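## Task

Move every battery except the AAA battery into the bin labelled R, and keep all other objects on the table. No object may stick out past any bin's walls, every bin must sit flat on the table at the finish, and a result that holds only because the robot is still supporting it does not count. When done, open the gripper and move it away.

## Robot and tools

Robot: one six-joint arm (waist, shoulder, elbow, forearm roll, wrist pitch, wrist roll) with a two-finger parallel gripper. The only camera is cam_wrist (504x504), mounted on the hand. Joint ranges in rad: waist -6.283 to 6.283, shoulder -2.304 to 2.304, elbow -4.224 to 0.061, forearm roll -6.283 to 6.283, wrist pitch -2.164 to 2.164, wrist roll -6.283 to 6.283. The elbow cannot fully straighten. Any mounting block or post under the base counts as part of the arm.

Frame: all poses use the scene frame. The origin is on the table surface under the arm base, +z is up, and +y is to the left when facing along +x. The base may sit slightly tilted relative to the table. The reported hand position can be a little wrong, more so far from the base.

Gripper axes: the fingers point along the gripper's own +z and close along its y axis. end_effector_position is the point between the pads when closed, about 2 cm short of the fingertips. Closing pushes the tips about 10 mm further along gripper +z.

Row format (shared by both motion tools): 8 numbers [x, y, z, qw, qx, qy, qz, opening]. x, y, z give an absolute hand position in metres. qw..qz give an absolute orientation quaternion, w first. Both are in the scene frame, so a row is a pose, not an offset. opening runs from -1 (closed) to +1 (fully open, 0.084 m). A target more than 0.6 m from the last reported position along any gripper axis is refused and nothing is sent. To hold an orientation, put the intended quaternion in every row rather than copying a possibly drifted reported one.

execute_actions: argument "actions" is a list holding zero or one item; optional "pictures" (true/false). An empty list only returns the current state, with pictures. An action item is {"rows": [...], "steps": n}: 1 to 15 rows, n from 10 to 15 (15 if omitted). Each step lasts 1/30 s and uses one row, and the final row repeats to fill the remaining steps. A wait item is {"steps": n} with n up to 300, counted from the previous result, so time spent replying is included. Pictures come only with an empty list or pictures true.

Per-step clipping: each commanded pose is limited to 70 mm and 16 degrees from the measured pose. Position wins over orientation when both cannot be met. A far target therefore needs several calls. After an action ends, the arm only finishes the last clipped pose, so check the reported pose and send the remainder. The result of an action is captured 10 steps early; those last steps run while you compose the next reply. The simulation keeps running while you reply.

move: argument "target" is one row as above; "speed" is the path's top speed in m/s, 0.002 to 0.5 (default 0.25), with rotation capped at twice that value in rad/s. The hand follows a straight path from its current pose, lasting 0.5 to 10 s; a longer path is cut at 10 s. The opening is applied at the start. The path ignores obstacles, the hand can lag, wander, or exceed the speed (especially with a nearly straight arm). Faster contact hits harder, and aiming further beyond a surface presses harder. The result includes pictures and a "move:" line: done (settled near target), off_target, moving, held (last step blocked) or fault, plus which limits acted (paced = pose was clipped; held = some steps were blocked, after which motion may surge), and the distance to target.

wait: "seconds" from 0 to 10; sends nothing new, returns a state with pictures.

zoom_image: "camera" must be "cam_wrist"; "region" is [x0, y0, x1, y1] in image pixels, top-left origin, at most 504 by 504. Gives an enlarged view of the latest image.

finished_scene: "scene" is the current scene's number. It ends that scene for good, reports success, and gives the next task. Replying with no tool call ends everything.

Result lines: the state line has hand position (m), quaternion (wxyz) and linear/angular velocities. grip_measured is the actual finger opening on the -1..+1 scale. "pose unreachable" means the clearance check altered or stopped a command; HELD marks each step where that happened. "Hand target" appears when nothing is pending and shows where the controller is heading. Joint torques follow the joint order; they are offset, scaled and noisy, and non-zero even in free air.

Gripping: to hold something, command an opening well under grip_measured; the larger the gap, the firmer the squeeze (about 24 N per pad on parts up to ~6 cm). Sending grip_measured back gives a light hold; wide parts may slip. Fast closing can spike the force.

Faults: load limits in N m are waist 52.8, shoulder 52.8, elbow 44, forearm roll 23.7, wrist pitch 16.7, wrist roll 16.7, including a carried object's weight. Reaching one stops the arm, backs that joint off, freezes for 10 s and drops the rest of the call. Motors heat while carrying loads: MOTOR HOT warns at 65 °C, and at 80 °C an OVER-TEMPERATURE FAULT brakes the arm until it cools.

Camera: cam_wrist pinhole+radial, K=[[659.389, 0, 250.995], [0, 659.389, 251.652], [0, 0, 1]], fovy 41.831 deg; its pose follows the hand and may be off by about 0.5 degrees and 2.5 mm.

Avoid: dropping or flinging objects, slamming into the table or bins, hard pushes, tipping a bin, knocking anything off the table, leaving items overhanging bin walls. Occasional external tugs or nudges may disturb held or loose objects. Finish by opening the fingers and lifting clear.

Each tool is called after "Call:" as a command line: name --argument value for each argument, lists and objects as JSON in quotes; but a table of rows of numbers goes row by row, as --pt "numbers of a row", without its own name.

## Session

Call:
execute_actions --actions '[]'

Scene clock: 0.00 s of 4800.00 s.
end_effector_position=(+0.3388, +0.2255, +0.3703) grip_measured=+1.00 end_effector_quat_wxyz=(-0.015, +0.984, -0.173, -0.028) end_effector_velocity=(+0.000, -0.000, -0.000) end_effector_angular_velocity=(-0.001, +0.001, +0.000)
Joint positions: [ 0.432 -0.093 -0.876  0.086 -0.862  0.834  0.084]
Joint velocities: [-0.001 -0.001  0.    -0.     0.    -0.001  0.   ]
Joint torques (N m, as the arm reports them, + toward a larger angle): no reading
Motor temperatures (°C, as the motors report them): [26 22 26 27 29 29]
Hand target: +0.339, +0.225, +0.370; -0.015, +0.984, -0.173, -0.028

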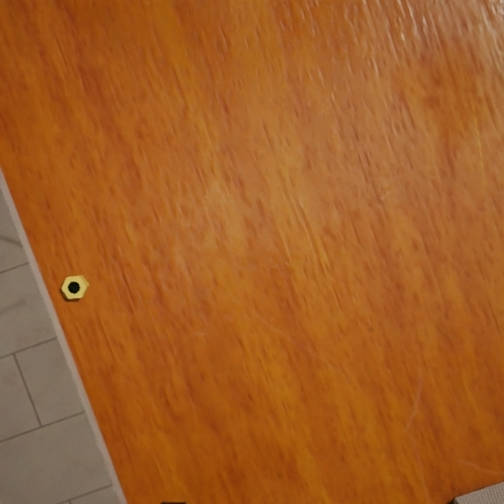

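Call:
move --target '[0.33, 0.0, 0.55, 0, 1, 0, 0, 1]'

Scene clock: 2.10 s of 4800.00 s.
end_effector_position=(+0.3293, +0.0007, +0.5495) grip_measured=+1.00 end_effector_quat_wxyz=(-0.000, +1.000, +0.000, -0.000) end_effector_velocity=(+0.000, -0.001, +0.001) end_effector_angular_velocity=(+0.001, -0.001, +0.001)
Joint positions: [-0.062  0.219 -1.007 -0.021 -1.276  0.056  0.084]
Joint velocities: [-0.005 -0.001 -0.003  0.001 -0.001 -0.006 -0.   ]
Joint torques (N m, as the arm reports them, + toward a larger angle): [ -4.28   7.96 -14.95   0.25  -0.01  -0.36]
Motor temperatures (°C, as the motors report them): [26 22 26 27 29 29]
Hand target: +0.329, +0.001, +0.550; -0.000, +1.000, +0.000, +0.000
Off the commanded pose: 0.001 m, 0 deg.
Kept back: nothing.
move: done
camera_calibration (this result's frames):
cam_wrist: T_world_to_cam=[[-0.00365557, -0.999981, 0.00497221, 0.0329038], [-0.999967, 0.00369149, 0.00723499, 0.388391], [-0.00725321, -0.00494559, -0.999961, 0.680559], [0, 0, 0, 1]] pos_world=[0.393434, 0.0348352, 0.677559]

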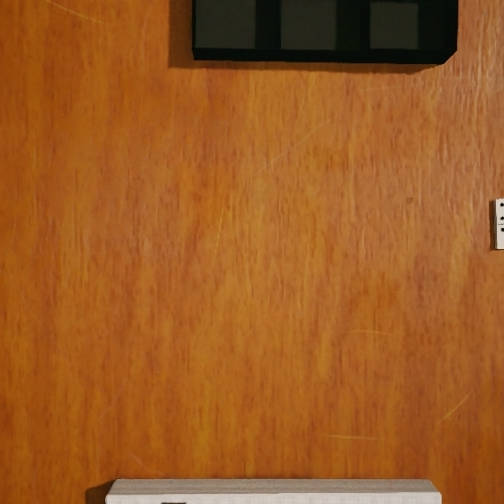

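Call:
move --target '[0.55, -0.05, 0.5, 0, 1, 0, 0, 1]'

Scene clock: 3.80 s of 4800.00 s.
end_effector_position=(+0.5497, -0.0504, +0.5008) grip_measured=+1.00 end_effector_quat_wxyz=(+0.000, +1.000, -0.000, +0.000) end_effector_velocity=(+0.002, -0.002, -0.001) end_effector_angular_velocity=(-0.002, +0.002, +0.000)
Joint positions: [-0.17  -0.356 -1.486 -0.028 -1.178 -0.047  0.084]
Joint velocities: [-0.002 -0.006 -0.005 -0.002 -0.001 -0.001  0.   ]
Joint torques (N m, as the arm reports them, + toward a larger angle): [ -3.37  32.7  -15.05   0.24  -0.04  -0.35]
Motor temperatures (°C, as the motors report them): [26 22 26 27 29 29]
Hand target: +0.550, -0.050, +0.501; +0.000, +1.000, -0.000, +0.000
Off the commanded pose: 0.001 m, 0 deg.
Kept back: nothing.
move: done
camera_calibration (this result's frames):
cam_wrist: T_world_to_cam=[[-0.00392222, -0.999979, 0.00518976, -0.0171275], [-0.999969, 0.00395754, 0.00681387, 0.609575], [-0.00683427, -0.00516287, -0.999963, 0.633004], [0, 0, 0, 1]] pos_world=[0.613815, -0.0162714, 0.628916]

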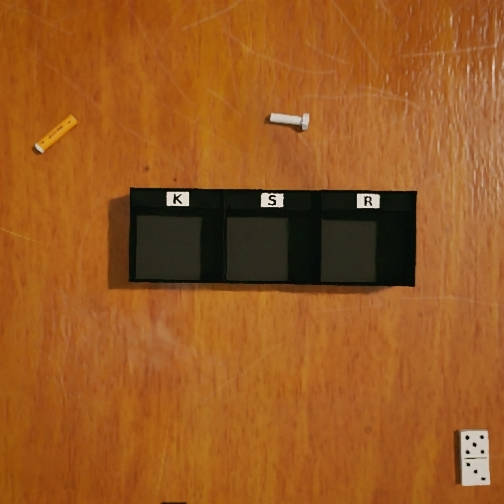

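Call:
zoom_image --camera "cam_wrist" --region '[10, 90, 110, 190]'

Call:
move --target '[0.45, -0.35, 0.5, 0, 1, 0, 0, 1]'

Region (10, 90, 110, 190) of cam_wrist's 504x504 image, scaled by 5.040, with more detail than that image has.

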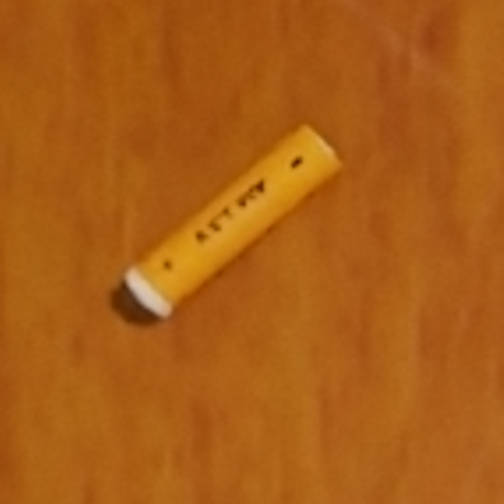

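Scene clock: 5.93 s of 4800.00 s.
end_effector_position=(+0.4496, -0.3489, +0.5000) grip_measured=+1.00 end_effector_quat_wxyz=(+0.000, +1.000, +0.000, +0.000) end_effector_velocity=(-0.001, -0.002, +0.000) end_effector_angular_velocity=(+0.000, -0.001, -0.003)
Joint positions: [-0.713 -0.36  -1.515 -0.051 -1.184 -0.582  0.084]
Joint velocities: [-0.004 -0.001 -0.003  0.001 -0.001 -0.002  0.   ]
Joint torques (N m, as the arm reports them, + toward a larger angle): [ -3.59  33.5  -14.86   0.16  -0.07  -0.32]
Motor temperatures (°C, as the motors report them): [26 22 26 27 29 29]
Hand target: +0.449, -0.349, +0.500; +0.000, +1.000, -0.000, +0.000
Off the commanded pose: 0.001 m, 0 deg.
Kept back: nothing.
move: done
camera_calibration (this result's frames):
cam_wrist: T_world_to_cam=[[-0.00362564, -0.99998, 0.00526038, -0.316199], [-0.99997, 0.0036613, 0.00678517, 0.510578], [-0.00680429, -0.00523563, -0.999963, 0.62998], [0, 0, 0, 1]] pos_world=[0.513703, -0.314763, 0.628156]

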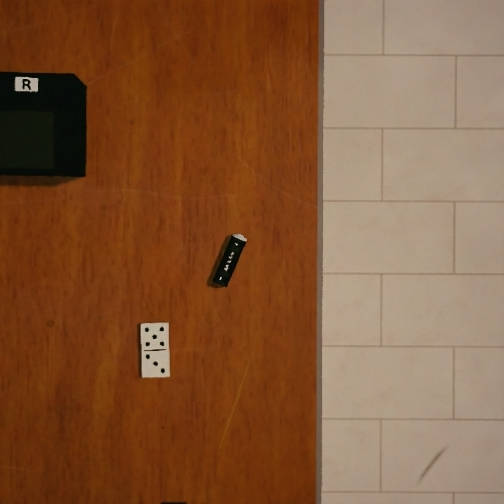

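Call:
zoom_image --camera "cam_wrist" --region '[180, 210, 280, 310]'

Call:
move --target '[0.1, -0.3, 0.5, 0, 1, 0, 0, 1]'

Region (180, 210, 280, 310) of cam_wrist's 504x504 image, scaled by 5.040, with more detail than that image has.

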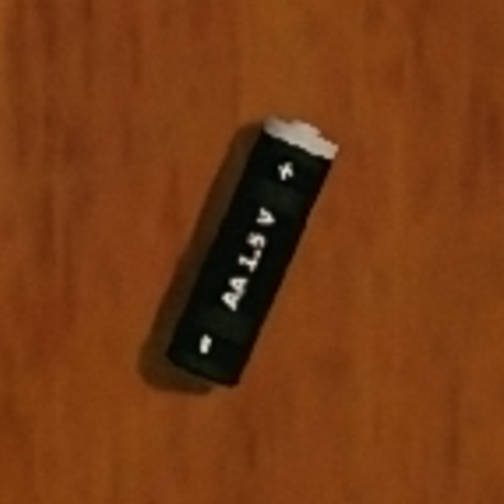

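Scene clock: 8.33 s of 4800.00 s.
end_effector_position=(+0.1008, -0.2988, +0.4993) grip_measured=+1.00 end_effector_quat_wxyz=(+0.000, +1.000, +0.000, +0.000) end_effector_velocity=(-0.002, +0.000, +0.000) end_effector_angular_velocity=(+0.000, -0.000, -0.001)
Joint positions: [-1.233  0.361 -0.829 -0.059 -1.191 -1.1    0.084]
Joint velocities: [-0.005  0.003  0.002  0.    -0.001 -0.004  0.   ]
Joint torques (N m, as the arm reports them, + toward a larger angle): [ -4.31   4.94 -14.85   0.2   -0.04  -0.24]
Motor temperatures (°C, as the motors report them): [26 22 26 27 29 29]
Hand target: +0.101, -0.299, +0.499; +0.000, +1.000, -0.000, +0.000
Off the commanded pose: 0.002 m, 0 deg.
Kept back: nothing.
move: done
camera_calibration (this result's frames):
cam_wrist: T_world_to_cam=[[-0.00370867, -0.999979, 0.00525751, -0.267337], [-0.999968, 0.00374567, 0.00704407, 0.161544], [-0.00706361, -0.00523122, -0.999961, 0.627113], [0, 0, 0, 1]] pos_world=[0.164977, -0.264656, 0.627357]

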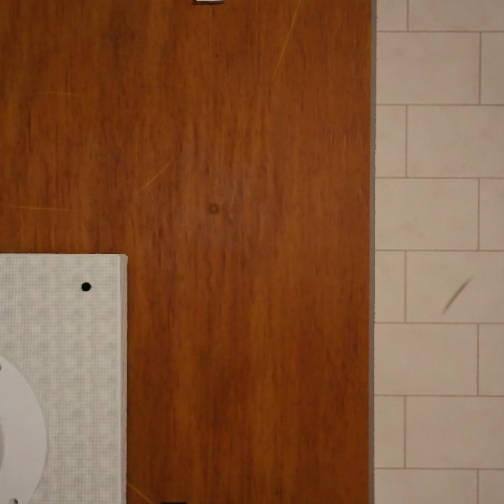

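Call:
zoom_image --camera "cam_wrist" --region '[190, 180, 250, 240]'

Region (190, 180, 250, 240) of cam_wrist's 504x504 image, scaled by 8.400, with more detail than that image has.

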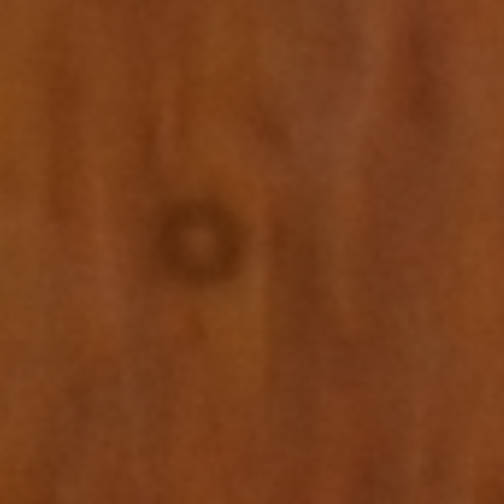

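Call:
move --target '[0.501, -0.298, 0.16, 0, 0.98, -0.199, 0, 0.0]'

Scene clock: 12.07 s of 4800.00 s.
end_effector_position=(+0.5006, -0.2997, +0.1613) grip_measured=-0.01 end_effector_quat_wxyz=(+0.000, +0.980, -0.199, -0.000) end_effector_velocity=(+0.001, -0.000, -0.002) end_effector_angular_velocity=(-0.000, +0.002, +0.000)
Joint positions: [-0.623 -0.728 -1.226 -0.088 -0.532 -0.034  0.044]
Joint velocities: [ 0.001 -0.006 -0.004 -0.002  0.001  0.003  0.   ]
Joint torques (N m, as the arm reports them, + toward a larger angle): [ -2.73  42.28 -12.06  -0.12  -0.01  -0.31]
Motor temperatures (°C, as the motors report them): [26 22 26 27 29 29]
Hand target: +0.501, -0.300, +0.161; +0.000, +0.980, -0.199, -0.000
Off the commanded pose: 0.002 m, 0 deg.
Kept back: nothing.
move: done
camera_calibration (this result's frames):
cam_wrist: T_world_to_cam=[[-0.393953, -0.919115, 0.00540157, -0.0453573], [-0.919087, 0.393985, 0.00738468, 0.640037], [-0.0089155, -0.0020553, -0.999958, 0.293814], [0, 0, 0, 1]] pos_world=[0.573001, -0.293249, 0.289321]

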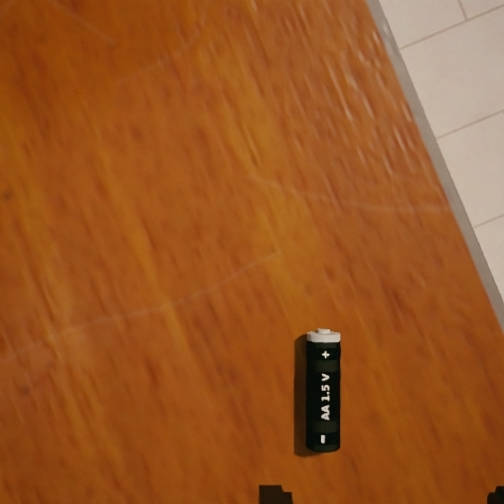

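Call:
move --target '[0.503, -0.299, 0.05, 0, 0.98, -0.199, 0, 0.0]' --speed 0.15

Call:
move --target '[0.503, -0.299, 0.024, 0, 0.98, -0.199, 0, 0.0]' --speed 0.03

Scene clock: 13.90 s of 4800.00 s.
end_effector_position=(+0.5033, -0.2992, +0.0505) grip_measured=-0.01 end_effector_quat_wxyz=(+0.000, +0.980, -0.199, +0.000) end_effector_velocity=(-0.001, +0.000, -0.003) end_effector_angular_velocity=(+0.001, +0.002, -0.001)
Joint positions: [-0.629 -0.933 -1.263 -0.126 -0.364  0.002  0.044]
Joint velocities: [-0.    -0.005 -0.001 -0.002  0.002  0.003  0.   ]
Joint torques (N m, as the arm reports them, + toward a larger angle): [ -2.06  46.26 -10.89  -0.1    0.01  -0.33]
Motor temperatures (°C, as the motors report them): [26 22 26 27 29 29]
Hand target: +0.503, -0.299, +0.050; +0.000, +0.980, -0.199, -0.000
Off the commanded pose: 0.001 m, 0 deg.
Kept back: nothing.
move: done
camera_calibration (this result's frames):
cam_wrist: T_world_to_cam=[[-0.393688, -0.919229, 0.0053189, -0.0434292], [-0.919206, 0.393718, 0.00677282, 0.643185], [-0.00831992, -0.00222279, -0.999963, 0.18277], [0, 0, 0, 1]] pos_world=[0.575643, -0.292749, 0.178638]

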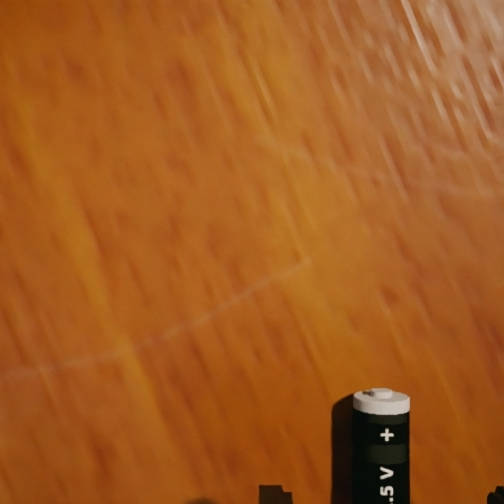

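Scene clock: 15.07 s of 4800.00 s.
end_effector_position=(+0.5031, -0.2991, +0.0242) grip_measured=-0.01 end_effector_quat_wxyz=(+0.000, +0.980, -0.199, +0.000) end_effector_velocity=(-0.000, +0.000, -0.001) end_effector_angular_velocity=(+0.000, +0.001, -0.002)
Joint positions: [-0.631 -0.985 -1.28  -0.139 -0.329  0.014  0.044]
Joint velocities: [ 0.    -0.001  0.    -0.001  0.001  0.003 -0.   ]
Joint torques (N m, as the arm reports them, + toward a larger angle): [ -3.13  46.8  -10.46  -0.11  -0.05  -0.37]
Motor temperatures (°C, as the motors report them): [26 22 26 27 29 29]
Hand target: +0.503, -0.299, +0.024; +0.000, +0.980, -0.199, -0.000
Off the commanded pose: 0.000 m, 0 deg.
Kept back: nothing.
move: done
camera_calibration (this result's frames):
cam_wrist: T_world_to_cam=[[-0.393623, -0.919257, 0.0051875, -0.0432697], [-0.919232, 0.393652, 0.0070983, 0.643109], [-0.00856724, -0.00197447, -0.999961, 0.156638], [0, 0, 0, 1]] pos_world=[0.575476, -0.292628, 0.152292]

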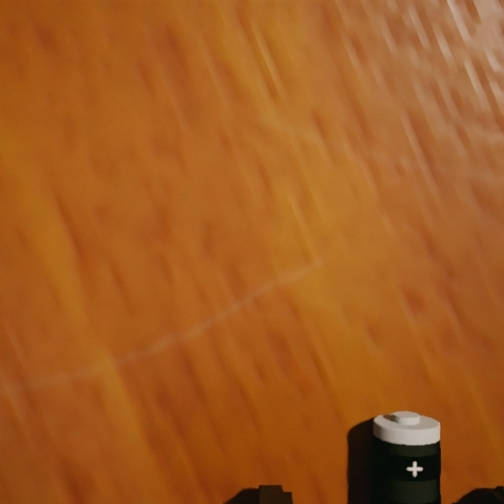

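Call:
execute_actions --actions '[{"rows": [[0.5025,-0.3, 0.024, 0, 0.98, -0.199, 0, -0.1],[0.502,-0.301, 0.024, 0, 0.98, -0.199, 0, -0.2],[0.502,-0.3015, 0.024, 0, 0.98, -0.199, 0, -0.3],[0.502,-0.3015, 0.024, 0, 0.98, -0.199, 0, -0.4],[0.502,-0.3015, 0.024, 0, 0.98, -0.199, 0, -0.45],[0.502,-0.3015, 0.024, 0, 0.98, -0.199, 0, -0.5],[0.502,-0.3015, 0.024, 0, 0.98, -0.199, 0, -0.52]], "steps": 15}]'

Call:
wait --seconds 0.3

Scene clock: 15.80 s of 4800.00 s.
end_effector_position=(+0.5022, -0.3009, +0.0240) grip_measured=-0.44 end_effector_quat_wxyz=(+0.000, +0.980, -0.199, -0.000) end_effector_velocity=(-0.004, -0.011, -0.000) end_effector_angular_velocity=(+0.000, -0.000, -0.004)
Joint positions: [-0.634 -0.986 -1.28  -0.139 -0.329  0.011  0.025]
Joint velocities: [-0.02  -0.002 -0.006 -0.    -0.003 -0.016 -0.078]
Joint torques (N m, as the arm reports them, + toward a larger angle): [ -1.52  46.07 -10.04  -0.1    0.01  -0.16]
Motor temperatures (°C, as the motors report them): [26 22 26 27 29 29]
Steps of this call (steps 1 to 17: nothing new was sent; steps 18 to 22: the first 5 steps of this action). Readings (end_effector_position):
18: (+0.5030, -0.2991, +0.0240)
19: (+0.5029, -0.2993, +0.0240)
21: (+0.5024, -0.3004, +0.0240)
22: the state above

Scene clock: 16.43 s of 4800.00 s.
end_effector_position=(+0.5020, -0.3015, +0.0240) grip_measured=-0.54 end_effector_quat_wxyz=(+0.000, +0.980, -0.199, +0.000) end_effector_velocity=(-0.000, +0.000, -0.000) end_effector_angular_velocity=(-0.000, +0.001, +0.000)
Joint positions: [-0.635 -0.986 -1.281 -0.139 -0.33   0.009  0.02 ]
Joint velocities: [ 0.001 -0.001 -0.    -0.002 -0.001  0.002  0.   ]
Joint torques (N m, as the arm reports them, + toward a larger angle): [ -2.01  46.82 -10.54  -0.11  -0.02  -0.38]
Motor temperatures (°C, as the motors report them): [26 22 26 27 29 29]
Hand target: +0.502, -0.301, +0.024; +0.000, +0.980, -0.199, +0.000
Off the commanded pose: 0.000 m, 0 deg.
Kept back: nothing.
Steps of this call (steps 1 to 10: the last 10 steps of your previous action; steps 11 to 19: nothing new was sent). Readings (end_effector_position):
1: (+0.5021, -0.3011, +0.0240)
2: (+0.5021, -0.3013, +0.0240)
4: (+0.5020, -0.3014, +0.0240)
8: (+0.5020, -0.3015, +0.0240)
19: the state above
camera_calibration (this result's frames):
cam_wrist: T_world_to_cam=[[-0.393605, -0.919265, 0.00514984, -0.0459493], [-0.919239, 0.393634, 0.00721792, 0.643067], [-0.00866233, -0.00189292, -0.999961, 0.156499], [0, 0, 0, 1]] pos_world=[0.574402, -0.295077, 0.152088]

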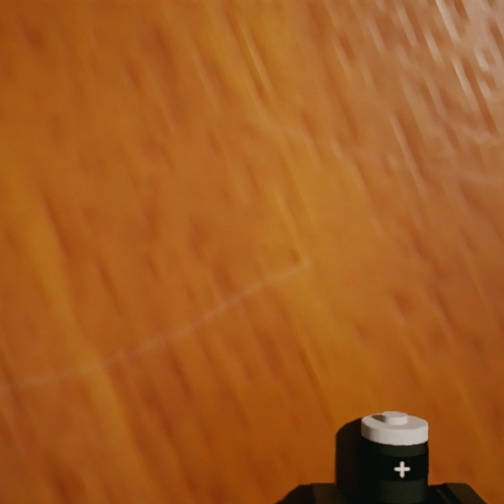

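Call:
execute_actions --actions '[{"rows": [[0.502,-0.3015, 0.024, 0, 0.98, -0.199, 0, -0.58],[0.502,-0.3015, 0.024, 0, 0.98, -0.199, 0, -0.62],[0.502,-0.3015, 0.024, 0, 0.98, -0.199, 0, -0.66],[0.502,-0.3015, 0.024, 0, 0.98, -0.199, 0, -0.7],[0.502,-0.3015, 0.024, 0, 0.98, -0.199, 0, -0.75],[0.502,-0.3015, 0.024, 0, 0.98, -0.199, 0, -0.8],[0.502,-0.3015, 0.024, 0, 0.98, -0.199, 0, -0.85],[0.502,-0.3015, 0.024, 0, 0.98, -0.199, 0, -0.9]], "steps": 12}]'

Call:
move --target '[0.502, -0.3015, 0.14, 0, 0.98, -0.199, 0, -0.9]' --speed 0.15

Scene clock: 16.87 s of 4800.00 s.
end_effector_position=(+0.5020, -0.3015, +0.0240) grip_measured=-0.62 end_effector_quat_wxyz=(+0.000, +0.980, -0.199, +0.000) end_effector_velocity=(-0.000, +0.000, +0.001) end_effector_angular_velocity=(-0.000, -0.000, +0.000)
Joint positions: [-0.635 -0.986 -1.281 -0.139 -0.33   0.009  0.017]
Joint velocities: [ 0.     0.001  0.001 -0.     0.     0.    -0.057]
Joint torques (N m, as the arm reports them, + toward a larger angle): [ -2.19  46.63 -10.42   0.    -0.02  -0.35]
Motor temperatures (°C, as the motors report them): [26 22 26 27 29 29]
Steps of this call (steps 1 to 11: nothing new was sent; steps 12 to 13: the first 2 steps of this action). Readings (end_effector_position):
12: (+0.5020, -0.3015, +0.0240)
13: the state above

Scene clock: 18.40 s of 4800.00 s.
end_effector_position=(+0.5017, -0.3013, +0.1395) grip_measured=-0.69 end_effector_quat_wxyz=(-0.000, +0.980, -0.199, -0.000) end_effector_velocity=(+0.001, +0.000, +0.002) end_effector_angular_velocity=(-0.000, -0.001, +0.001)
Joint positions: [-0.626 -0.768 -1.233 -0.093 -0.499 -0.032  0.014]
Joint velocities: [ 0.001  0.004 -0.     0.001 -0.003 -0.002 -0.   ]
Joint torques (N m, as the arm reports them, + toward a larger angle): [ -2.78  43.38 -12.14  -0.1   -0.05  -0.34]
Motor temperatures (°C, as the motors report them): [26 22 26 27 29 29]
Hand target: +0.502, -0.301, +0.140; -0.000, +0.980, -0.199, +0.000
Off your previous action's commanded pose: 0.000 m, 0 deg at its last step (step 10 of this call).
Off the commanded pose: 0.001 m, 0 deg.
Kept back: nothing.
move: done
camera_calibration (this result's frames):
cam_wrist: T_world_to_cam=[[-0.393535, -0.919296, 0.004966, -0.0465016], [-0.919266, 0.393563, 0.00767395, 0.641833], [-0.00900907, -0.0015451, -0.999958, 0.272237], [0, 0, 0, 1]] pos_world=[0.574168, -0.29493, 0.267531]

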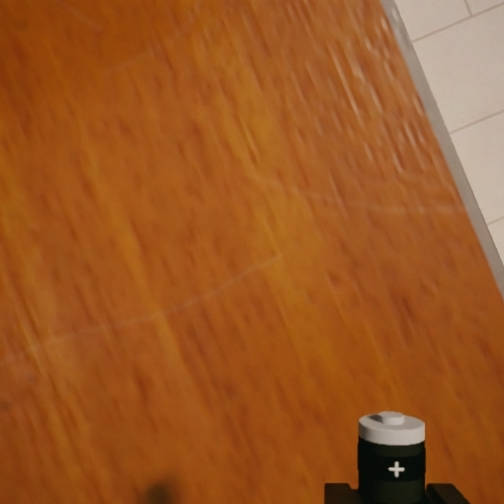

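Call:
move --target '[0.555, -0.155, 0.18, 0, 1, 0, 0, -0.9]' --speed 0.2

Scene clock: 20.43 s of 4800.00 s.
end_effector_position=(+0.5551, -0.1555, +0.1799) grip_measured=-0.69 end_effector_quat_wxyz=(-0.000, +1.000, -0.000, -0.000) end_effector_velocity=(+0.001, +0.002, +0.000) end_effector_angular_velocity=(+0.000, +0.000, +0.005)
Joint positions: [-0.362 -0.702 -1.218 -0.065 -0.559 -0.194  0.014]
Joint velocities: [ 0.004 -0.001 -0.002  0.001 -0.001 -0.002 -0.   ]
Joint torques (N m, as the arm reports them, + toward a larger angle): [ -3.5   41.9  -12.76   0.04  -0.03  -0.35]
Motor temperatures (°C, as the motors report them): [26 22 26 27 29 29]
Hand target: +0.555, -0.155, +0.180; -0.000, +1.000, +0.000, -0.000
Off the commanded pose: 0.001 m, 0 deg.
Kept back: nothing.
move: done
camera_calibration (this result's frames):
cam_wrist: T_world_to_cam=[[-0.00448676, -0.999977, 0.00508671, -0.120229], [-0.999962, 0.00452436, 0.00740574, 0.617583], [-0.00742859, -0.00505329, -0.99996, 0.311923], [0, 0, 0, 1]] pos_world=[0.619337, -0.121444, 0.307949]

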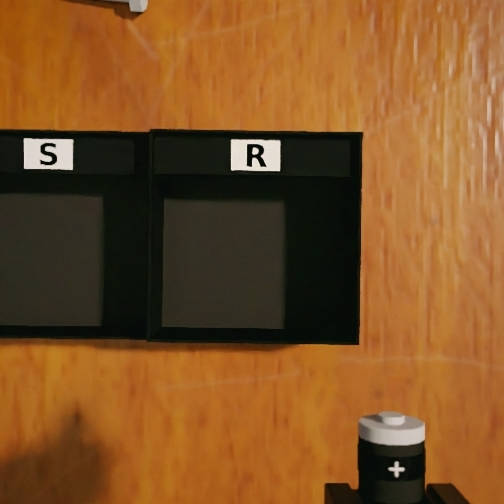

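Call:
move --target '[0.612, -0.118, 0.10, 0, 1, 0, 0, -0.9]' --speed 0.15

Scene clock: 23.03 s of 4800.00 s.
end_effector_position=(+0.6122, -0.1184, +0.1005) grip_measured=-0.69 end_effector_quat_wxyz=(+0.000, +1.000, -0.000, +0.000) end_effector_velocity=(+0.000, +0.001, -0.003) end_effector_angular_velocity=(+0.000, +0.003, +0.000)
Joint positions: [-0.287 -0.931 -1.392 -0.065 -0.507 -0.118  0.014]
Joint velocities: [ 0.001 -0.007 -0.004 -0.001  0.     0.002 -0.   ]
Joint torques (N m, as the arm reports them, + toward a larger angle): [ -3.36  48.31 -12.48  -0.09   0.01  -0.38]
Motor temperatures (°C, as the motors report them): [26 22 26 27 29 29]
Hand target: +0.612, -0.118, +0.100; +0.000, +1.000, -0.000, -0.000
Off the commanded pose: 0.001 m, 0 deg.
Kept back: nothing.
move: done
camera_calibration (this result's frames):
cam_wrist: T_world_to_cam=[[-0.00402252, -0.999978, 0.00523406, -0.0827049], [-0.999968, 0.0040587, 0.00691918, 0.675101], [-0.00694027, -0.00520606, -0.999962, 0.232858], [0, 0, 0, 1]] pos_world=[0.676362, -0.0842308, 0.228611]

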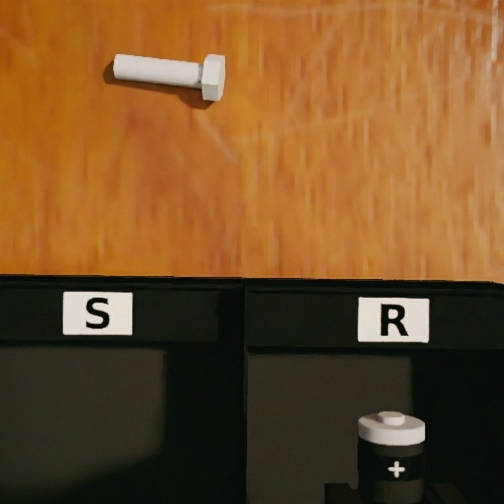

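Call:
move --target '[0.612, -0.118, 0.031, 0, 1, 0, 0, -0.9]' --speed 0.06

Scene clock: 24.83 s of 4800.00 s.
end_effector_position=(+0.6122, -0.1180, +0.0313) grip_measured=-0.69 end_effector_quat_wxyz=(+0.000, +1.000, -0.000, +0.000) end_effector_velocity=(+0.000, -0.000, -0.001) end_effector_angular_velocity=(+0.000, -0.001, +0.001)
Joint positions: [-0.29  -1.056 -1.427 -0.078 -0.416 -0.107  0.014]
Joint velocities: [-0.    -0.002 -0.001  0.     0.002 -0.001  0.   ]
Joint torques (N m, as the arm reports them, + toward a larger angle): [ -2.99  50.48 -11.47  -0.23   0.    -0.35]
Motor temperatures (°C, as the motors report them): [26 22 26 27 29 29]
Hand target: +0.612, -0.118, +0.031; +0.000, +1.000, -0.000, -0.000
Off the commanded pose: 0.000 m, 0 deg.
Kept back: nothing.
move: done
camera_calibration (this result's frames):
cam_wrist: T_world_to_cam=[[-0.00392673, -0.999978, 0.00525891, -0.0820697], [-0.999968, 0.00396334, 0.00696803, 0.675555], [-0.00698872, -0.00523138, -0.999962, 0.163727], [0, 0, 0, 1]] pos_world=[0.676355, -0.0838888, 0.159445]

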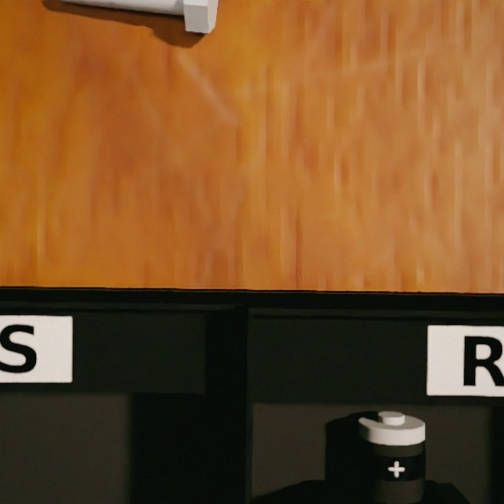

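Call:
move --target '[0.612, -0.118, 0.028, 0, 1, 0, 0, -0.9]' --speed 0.01

Call:
execute_actions --actions '[{"rows": [[0.612,-0.118,0.028,0,1,0,0,-0.7],[0.612,-0.118,0.028,0,1,0,0,-0.62],[0.612,-0.118,0.028,0,1,0,0,-0.56],[0.612,-0.118,0.028,0,1,0,0,-0.5],[0.612,-0.118,0.028,0,1,0,0,-0.45]], "steps": 10}]'

Call:
move --target '[0.612, -0.118, 0.12, 0, 1, 0, 0, -0.45]' --speed 0.12

Scene clock: 26.10 s of 4800.00 s.
end_effector_position=(+0.6132, -0.1183, +0.0300) grip_measured=-0.69 end_effector_quat_wxyz=(+0.000, +1.000, +0.000, +0.001) end_effector_velocity=(+0.000, +0.000, +0.000) end_effector_angular_velocity=(-0.001, -0.006, -0.000)
Joint positions: [-0.29  -1.06  -1.43  -0.079 -0.413 -0.106  0.014]
Joint velocities: [ 0.     0.002  0.004 -0.     0.007  0.001 -0.   ]
Joint torques (N m, as the arm reports them, + toward a larger angle): [-3.87 17.5  -4.8  -0.06  2.66 -0.19]
Motor temperatures (°C, as the motors report them): [26 22 26 27 29 29]
Hand target: +0.612, -0.118, +0.028; +0.000, +1.000, -0.000, -0.000
Off the commanded pose: 0.002 m, 0 deg.
Kept back: nothing.
move: done
camera_calibration (this result's frames):
cam_wrist: T_world_to_cam=[[-0.00386749, -0.999977, 0.00565709, -0.0823213], [-0.99998, 0.00389521, 0.00489829, 0.676613], [-0.00492022, -0.00563803, -0.999972, 0.161118], [0, 0, 0, 1]] pos_world=[0.677074, -0.0840466, 0.158265]

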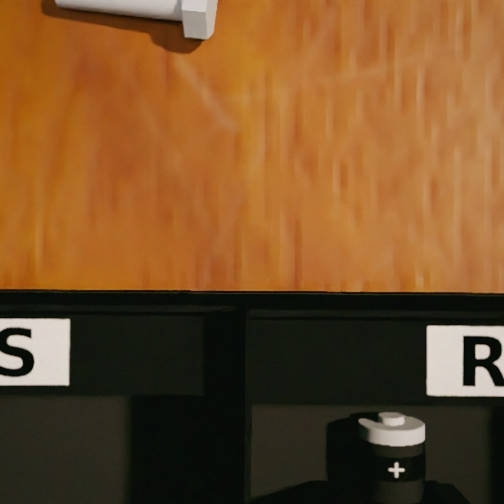

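Scene clock: 26.13 s of 4800.00 s.
end_effector_position=(+0.6132, -0.1183, +0.0300) grip_measured=-0.69 end_effector_quat_wxyz=(+0.000, +1.000, +0.000, +0.001) end_effector_velocity=(-0.000, +0.001, -0.001) end_effector_angular_velocity=(+0.000, -0.003, -0.000)
Joint positions: [-0.29  -1.06  -1.429 -0.079 -0.413 -0.106  0.014]
Joint velocities: [0.001 0.001 0.005 0.001 0.006 0.    0.   ]
Joint torques (N m, as the arm reports them, + toward a larger angle): [-4.37 16.54 -4.85 -0.18  2.5  -0.24]
Motor temperatures (°C, as the motors report them): [26 22 26 27 29 29]
Kept back: the last 10 steps of this action.
Steps of this call (step 1: nothing new was sent). Readings (end_effector_position):
1: the state above

Scene clock: 27.70 s of 4800.00 s.
end_effector_position=(+0.6117, -0.1179, +0.1195) grip_measured=-0.47 end_effector_quat_wxyz=(-0.000, +1.000, +0.000, -0.000) end_effector_velocity=(+0.001, -0.000, +0.003) end_effector_angular_velocity=(-0.001, -0.003, +0.002)
Joint positions: [-0.286 -0.898 -1.386 -0.061 -0.534 -0.121  0.024]
Joint velocities: [-0.     0.005 -0.001 -0.    -0.003 -0.002  0.   ]
Joint torques (N m, as the arm reports them, + toward a larger angle): [ -3.1   47.45 -12.34   0.    -0.04  -0.39]
Motor temperatures (°C, as the motors report them): [26 22 26 27 29 29]
Hand target: +0.612, -0.118, +0.120; -0.000, +1.000, +0.000, +0.000
Off your previous action's commanded pose: 0.001 m, 0 deg at its last step (step 10 of this call).
Off the commanded pose: 0.001 m, 0 deg.
Kept back: nothing.
move: done
camera_calibration (this result's frames):
cam_wrist: T_world_to_cam=[[-0.00382454, -0.99998, 0.00499138, -0.0824475], [-0.999963, 0.00386261, 0.00764067, 0.674334], [-0.0076598, -0.00496198, -0.999958, 0.252307], [0, 0, 0, 1]] pos_world=[0.675927, -0.0837986, 0.247556]

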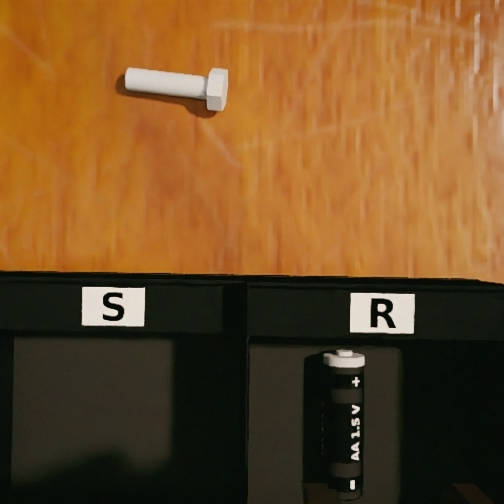

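Call:
move --target '[0.58, 0.2, 0.48, 0, 1, 0, 0, 0.0]' --speed 0.3

Scene clock: 31.63 s of 4800.00 s.
end_effector_position=(+0.5805, +0.1995, +0.4795) grip_measured=-0.01 end_effector_quat_wxyz=(-0.000, +1.000, +0.000, -0.000) end_effector_velocity=(-0.000, +0.002, +0.003) end_effector_angular_velocity=(+0.000, -0.003, +0.000)
Joint positions: [ 0.225 -0.541 -1.677 -0.005 -1.191  0.339  0.044]
Joint velocities: [ 0.003  0.    -0.005 -0.    -0.003  0.003 -0.   ]
Joint torques (N m, as the arm reports them, + toward a larger angle): [ -4.32  39.53 -14.53   0.23   0.06  -0.34]
Motor temperatures (°C, as the motors report them): [26 22 26 27 29 29]
Hand target: +0.580, +0.200, +0.480; -0.000, +1.000, +0.000, -0.000
Off the commanded pose: 0.001 m, 0 deg.
Kept back: nothing.
move: done
camera_calibration (this result's frames):
cam_wrist: T_world_to_cam=[[-0.00367361, -0.999981, 0.00498704, 0.232961], [-0.999963, 0.0037122, 0.0077507, 0.639096], [-0.00776906, -0.00495838, -0.999958, 0.613739], [0, 0, 0, 1]] pos_world=[0.644697, 0.233627, 0.607598]

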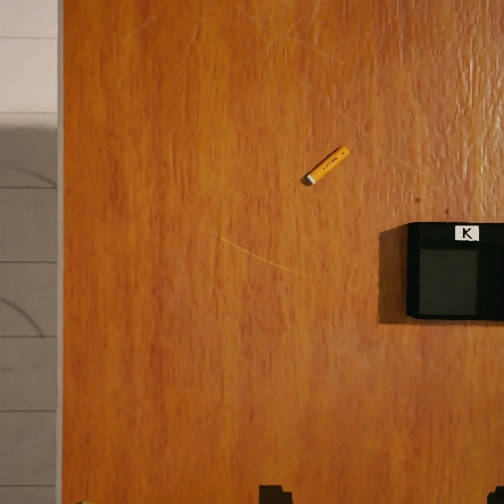

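Call:
move --target '[0.55, -0.03, 0.5, 0, 0.954, 0, 0.301, 0.0]' --speed 0.3

Scene clock: 33.60 s of 4800.00 s.
end_effector_position=(+0.5494, -0.0294, +0.4994) grip_measured=-0.01 end_effector_quat_wxyz=(+0.000, +0.954, -0.000, +0.301) end_effector_velocity=(-0.001, -0.002, +0.001) end_effector_angular_velocity=(+0.005, -0.006, +0.004)
Joint positions: [-0.143 -0.01  -0.997 -0.008 -0.425 -0.032  0.044]
Joint velocities: [-0.009  0.004  0.004  0.029  0.006 -0.035  0.   ]
Joint torques (N m, as the arm reports them, + toward a larger angle): [ -3.27  19.23 -15.82   0.87   0.99  -0.29]
Motor temperatures (°C, as the motors report them): [26 22 26 27 29 29]
Hand target: +0.549, -0.030, +0.499; +0.000, +0.954, -0.000, +0.301
Off the commanded pose: 0.001 m, 0 deg.
Kept back: nothing.
move: done
camera_calibration (this result's frames):
cam_wrist: T_world_to_cam=[[-0.00663106, -0.999974, 0.00277511, 0.00661007], [-0.82322, 0.00388346, -0.56771, 0.799009], [0.567684, -0.00604904, -0.823224, 0.227745], [0, 0, 0, 1]] pos_world=[0.528516, 0.00488462, 0.641072]

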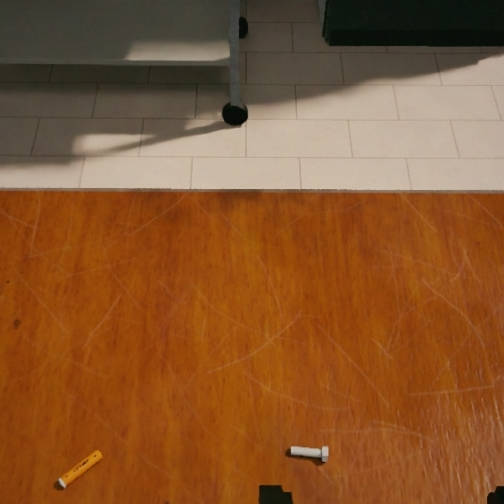

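Call:
move --target '[0.55, -0.25, 0.5, 0, 0.966, 0, 0.259, 0.0]' --speed 0.3

Scene clock: 35.57 s of 4800.00 s.
end_effector_position=(+0.5496, -0.2492, +0.5003) grip_measured=-0.01 end_effector_quat_wxyz=(-0.000, +0.966, +0.000, +0.259) end_effector_velocity=(-0.000, -0.003, -0.001) end_effector_angular_velocity=(+0.002, +0.002, -0.001)
Joint positions: [-0.581 -0.189 -1.228  0.328 -0.627 -0.702  0.044]
Joint velocities: [-0.005 -0.004 -0.002  0.004 -0.002 -0.007 -0.   ]
Joint torques (N m, as the arm reports them, + toward a larger angle): [ -3.09  27.08 -15.31   0.45   0.63  -0.34]
Motor temperatures (°C, as the motors report them): [26 22 26 27 29 29]
Hand target: +0.550, -0.250, +0.500; -0.000, +0.966, +0.000, +0.259
Off the commanded pose: 0.001 m, 0 deg.
Kept back: nothing.
move: done
camera_calibration (this result's frames):
cam_wrist: T_world_to_cam=[[-0.00550759, -0.999981, 0.00262861, -0.213755], [-0.869246, 0.00348802, -0.494367, 0.789042], [0.494349, -0.00500768, -0.869249, 0.29066], [0, 0, 0, 1]] pos_world=[0.541008, -0.215047, 0.643294]

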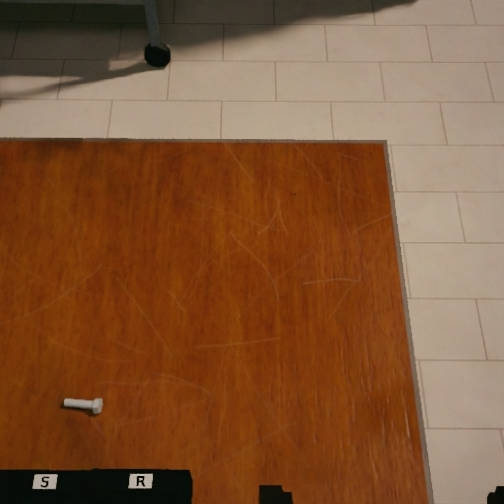

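Nothing there. Check far-left corner and near-left.

Call:
move --target '[0.55, 0.22, 0.5, 0, 0.966, 0, 0.259, 0.0]' --speed 0.3

Call:
move --target '[0.1, 0.27, 0.5, 0, 1, 0, 0, 0.0]' --speed 0.3

Scene clock: 37.97 s of 4800.00 s.
end_effector_position=(+0.5511, +0.2187, +0.5001) grip_measured=-0.01 end_effector_quat_wxyz=(+0.000, +0.966, -0.000, +0.259) end_effector_velocity=(+0.000, +0.002, -0.000) end_effector_angular_velocity=(-0.001, -0.000, -0.000)
Joint positions: [ 0.358 -0.198 -1.214 -0.389 -0.633  0.734  0.044]
Joint velocities: [ 0.004 -0.003 -0.003 -0.004 -0.002  0.007 -0.   ]
Joint torques (N m, as the arm reports them, + toward a larger angle): [ -4.08  26.55 -15.36  -0.2    0.61  -0.32]
Motor temperatures (°C, as the motors report them): [26 22 26 27 29 29]
Hand target: +0.551, +0.219, +0.500; +0.000, +0.966, -0.000, +0.259
Off the commanded pose: 0.002 m, 0 deg.
Kept back: nothing.
move: done
camera_calibration (this result's frames):
cam_wrist: T_world_to_cam=[[-0.00651481, -0.999976, 0.00252637, 0.254746], [-0.869748, 0.00441964, -0.493477, 0.788236], [0.493454, -0.00541221, -0.869755, 0.29289], [0, 0, 0, 1]] pos_world=[0.542699, 0.252841, 0.643075]

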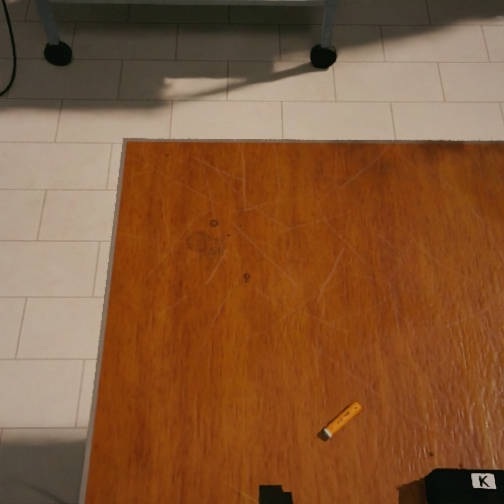

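Scene clock: 40.07 s of 4800.00 s.
end_effector_position=(+0.1008, +0.2707, +0.4995) grip_measured=-0.01 end_effector_quat_wxyz=(+0.000, +1.000, +0.000, -0.000) end_effector_velocity=(-0.002, -0.000, -0.000) end_effector_angular_velocity=(-0.001, +0.002, -0.001)
Joint positions: [ 1.018  0.348 -0.81   0.038 -1.2    1.114  0.044]
Joint velocities: [ 0.004  0.002  0.001  0.002 -0.002  0.004  0.   ]
Joint torques (N m, as the arm reports them, + toward a larger angle): [ -5.13   3.97 -14.85   0.08  -0.04  -0.39]
Motor temperatures (°C, as the motors report them): [26 22 26 27 29 29]
Hand target: +0.101, +0.271, +0.500; +0.000, +1.000, +0.000, -0.000
Off the commanded pose: 0.001 m, 0 deg.
Kept back: nothing.
move: done
camera_calibration (this result's frames):
cam_wrist: T_world_to_cam=[[-0.00369173, -0.999979, 0.00530483, 0.302192], [-0.999965, 0.00373115, 0.00744092, 0.159147], [-0.00746056, -0.00527718, -0.999958, 0.630382], [0, 0, 0, 1]] pos_world=[0.16496, 0.304919, 0.627568]

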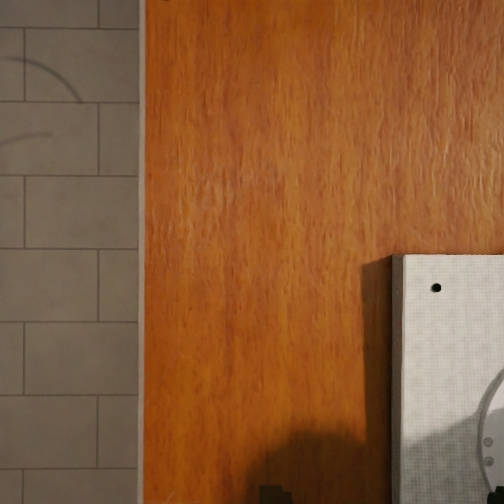

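Call:
move --target '[0.0, 0.27, 0.5, 0, 0.966, 0, -0.259, 0.0]' --speed 0.3

Scene clock: 41.80 s of 4800.00 s.
end_effector_position=(+0.0002, +0.2703, +0.5002) grip_measured=-0.01 end_effector_quat_wxyz=(-0.000, +0.966, +0.000, -0.259) end_effector_velocity=(-0.002, -0.000, +0.000) end_effector_angular_velocity=(+0.001, +0.009, -0.001)
Joint positions: [ 0.961  0.315 -0.76   0.492 -1.413  0.915  0.044]
Joint velocities: [-0.     0.     0.003  0.008 -0.003 -0.003 -0.   ]
Joint torques (N m, as the arm reports them, + toward a larger angle): [ -3.77   4.75 -14.62   0.72  -0.57  -0.31]
Motor temperatures (°C, as the motors report them): [26 22 26 27 29 29]
Hand target: -0.000, +0.270, +0.500; -0.000, +0.966, +0.000, -0.259
Off the commanded pose: 0.000 m, 0 deg.
Kept back: nothing.
move: done
camera_calibration (this result's frames):
cam_wrist: T_world_to_cam=[[-0.000608804, -0.999982, 0.0060248, 0.301038], [-0.862708, 0.00357196, 0.50569, -0.190651], [-0.505702, -0.00488977, -0.862694, 0.561603], [0, 0, 0, 1]] pos_world=[0.11971, 0.304459, 0.579088]

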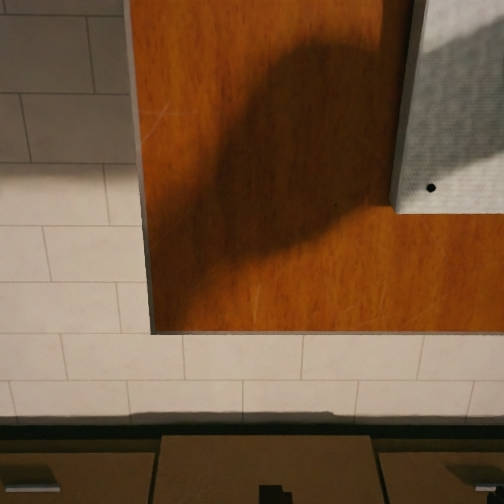

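Call:
move --target '[0.55, -0.065, 0.3, 0, 1, 0, 0, 0.0]' --speed 0.3

Scene clock: 44.87 s of 4800.00 s.
end_effector_position=(+0.5487, -0.0653, +0.3008) grip_measured=-0.01 end_effector_quat_wxyz=(+0.000, +1.000, -0.000, +0.000) end_effector_velocity=(+0.002, -0.001, -0.001) end_effector_angular_velocity=(+0.000, -0.000, -0.002)
Joint positions: [-0.205 -0.49  -1.203 -0.04  -0.76  -0.064  0.044]
Joint velocities: [-0.002 -0.005 -0.004  0.     0.001 -0.001 -0.   ]
Joint torques (N m, as the arm reports them, + toward a larger angle): [ -3.19  36.83 -13.84  -0.1    0.    -0.32]
Motor temperatures (°C, as the motors report them): [26 22 26 27 29 29]
Hand target: +0.549, -0.065, +0.301; +0.000, +1.000, -0.000, +0.000
Off the commanded pose: 0.002 m, 0 deg.
Kept back: nothing.
move: done
camera_calibration (this result's frames):
cam_wrist: T_world_to_cam=[[-0.00417495, -0.999978, 0.00523114, -0.0308697], [-0.99997, 0.00420888, 0.00649071, 0.610123], [-0.00651259, -0.00520389, -0.999965, 0.432764], [0, 0, 0, 1]] pos_world=[0.612795, -0.0311849, 0.428951]

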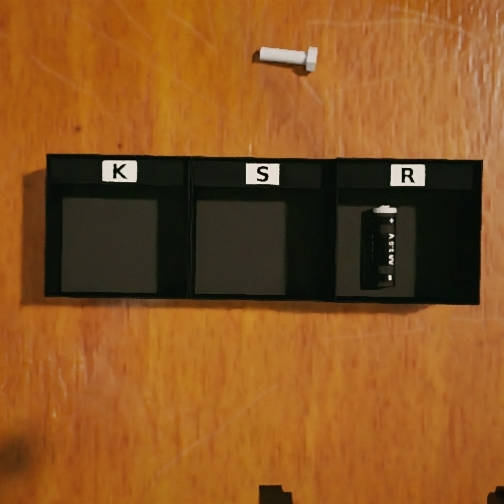

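Call:
zoom_image --camera "cam_wrist" --region '[40, 140, 340, 320]'

Call:
move --target '[0.0, -0.27, 0.5, 0, 0.966, 0, -0.259, 0.0]' --speed 0.3

Region (40, 140, 340, 320) of cam_wrist's 504x504 image, scaled by 1.680, with more detail than that image has; it fills the top 302 rows of this view, and the rest is white.

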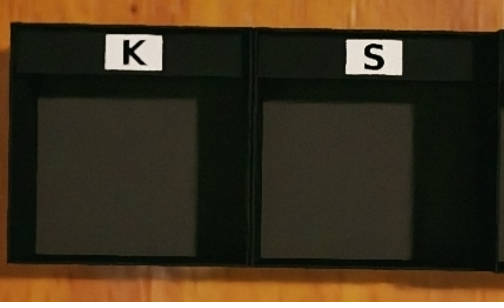

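Scene clock: 47.77 s of 4800.00 s.
end_effector_position=(+0.0002, -0.2677, +0.4990) grip_measured=-0.01 end_effector_quat_wxyz=(-0.000, +0.966, +0.000, -0.259) end_effector_velocity=(-0.002, -0.001, +0.001) end_effector_angular_velocity=(+0.001, +0.001, -0.000)
Joint positions: [-1.128  0.402 -0.724 -0.495 -1.452 -0.869  0.044]
Joint velocities: [-0.007 -0.    -0.002 -0.003  0.    -0.006 -0.   ]
Joint torques (N m, as the arm reports them, + toward a larger angle): [ -2.77   2.73 -14.36  -0.35  -0.67  -0.37]
Motor temperatures (°C, as the motors report them): [26 22 26 27 29 29]
Hand target: -0.000, -0.268, +0.499; -0.000, +0.966, -0.000, -0.259
Off the commanded pose: 0.002 m, 0 deg.
Kept back: nothing.
move: done
camera_calibration (this result's frames):
cam_wrist: T_world_to_cam=[[-0.000652701, -0.999981, 0.00620558, -0.237091], [-0.862548, 0.00370284, 0.505961, -0.188208], [-0.505974, -0.00502237, -0.862534, 0.557899], [0, 0, 0, 1]] pos_world=[0.119789, -0.233588, 0.577904]

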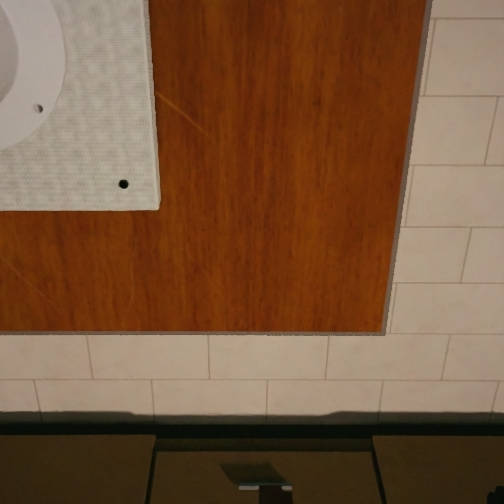

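The whole table has been checked; only the AA needed moving.

Call:
finished_scene --scene 1

The scene is finished: the task was done.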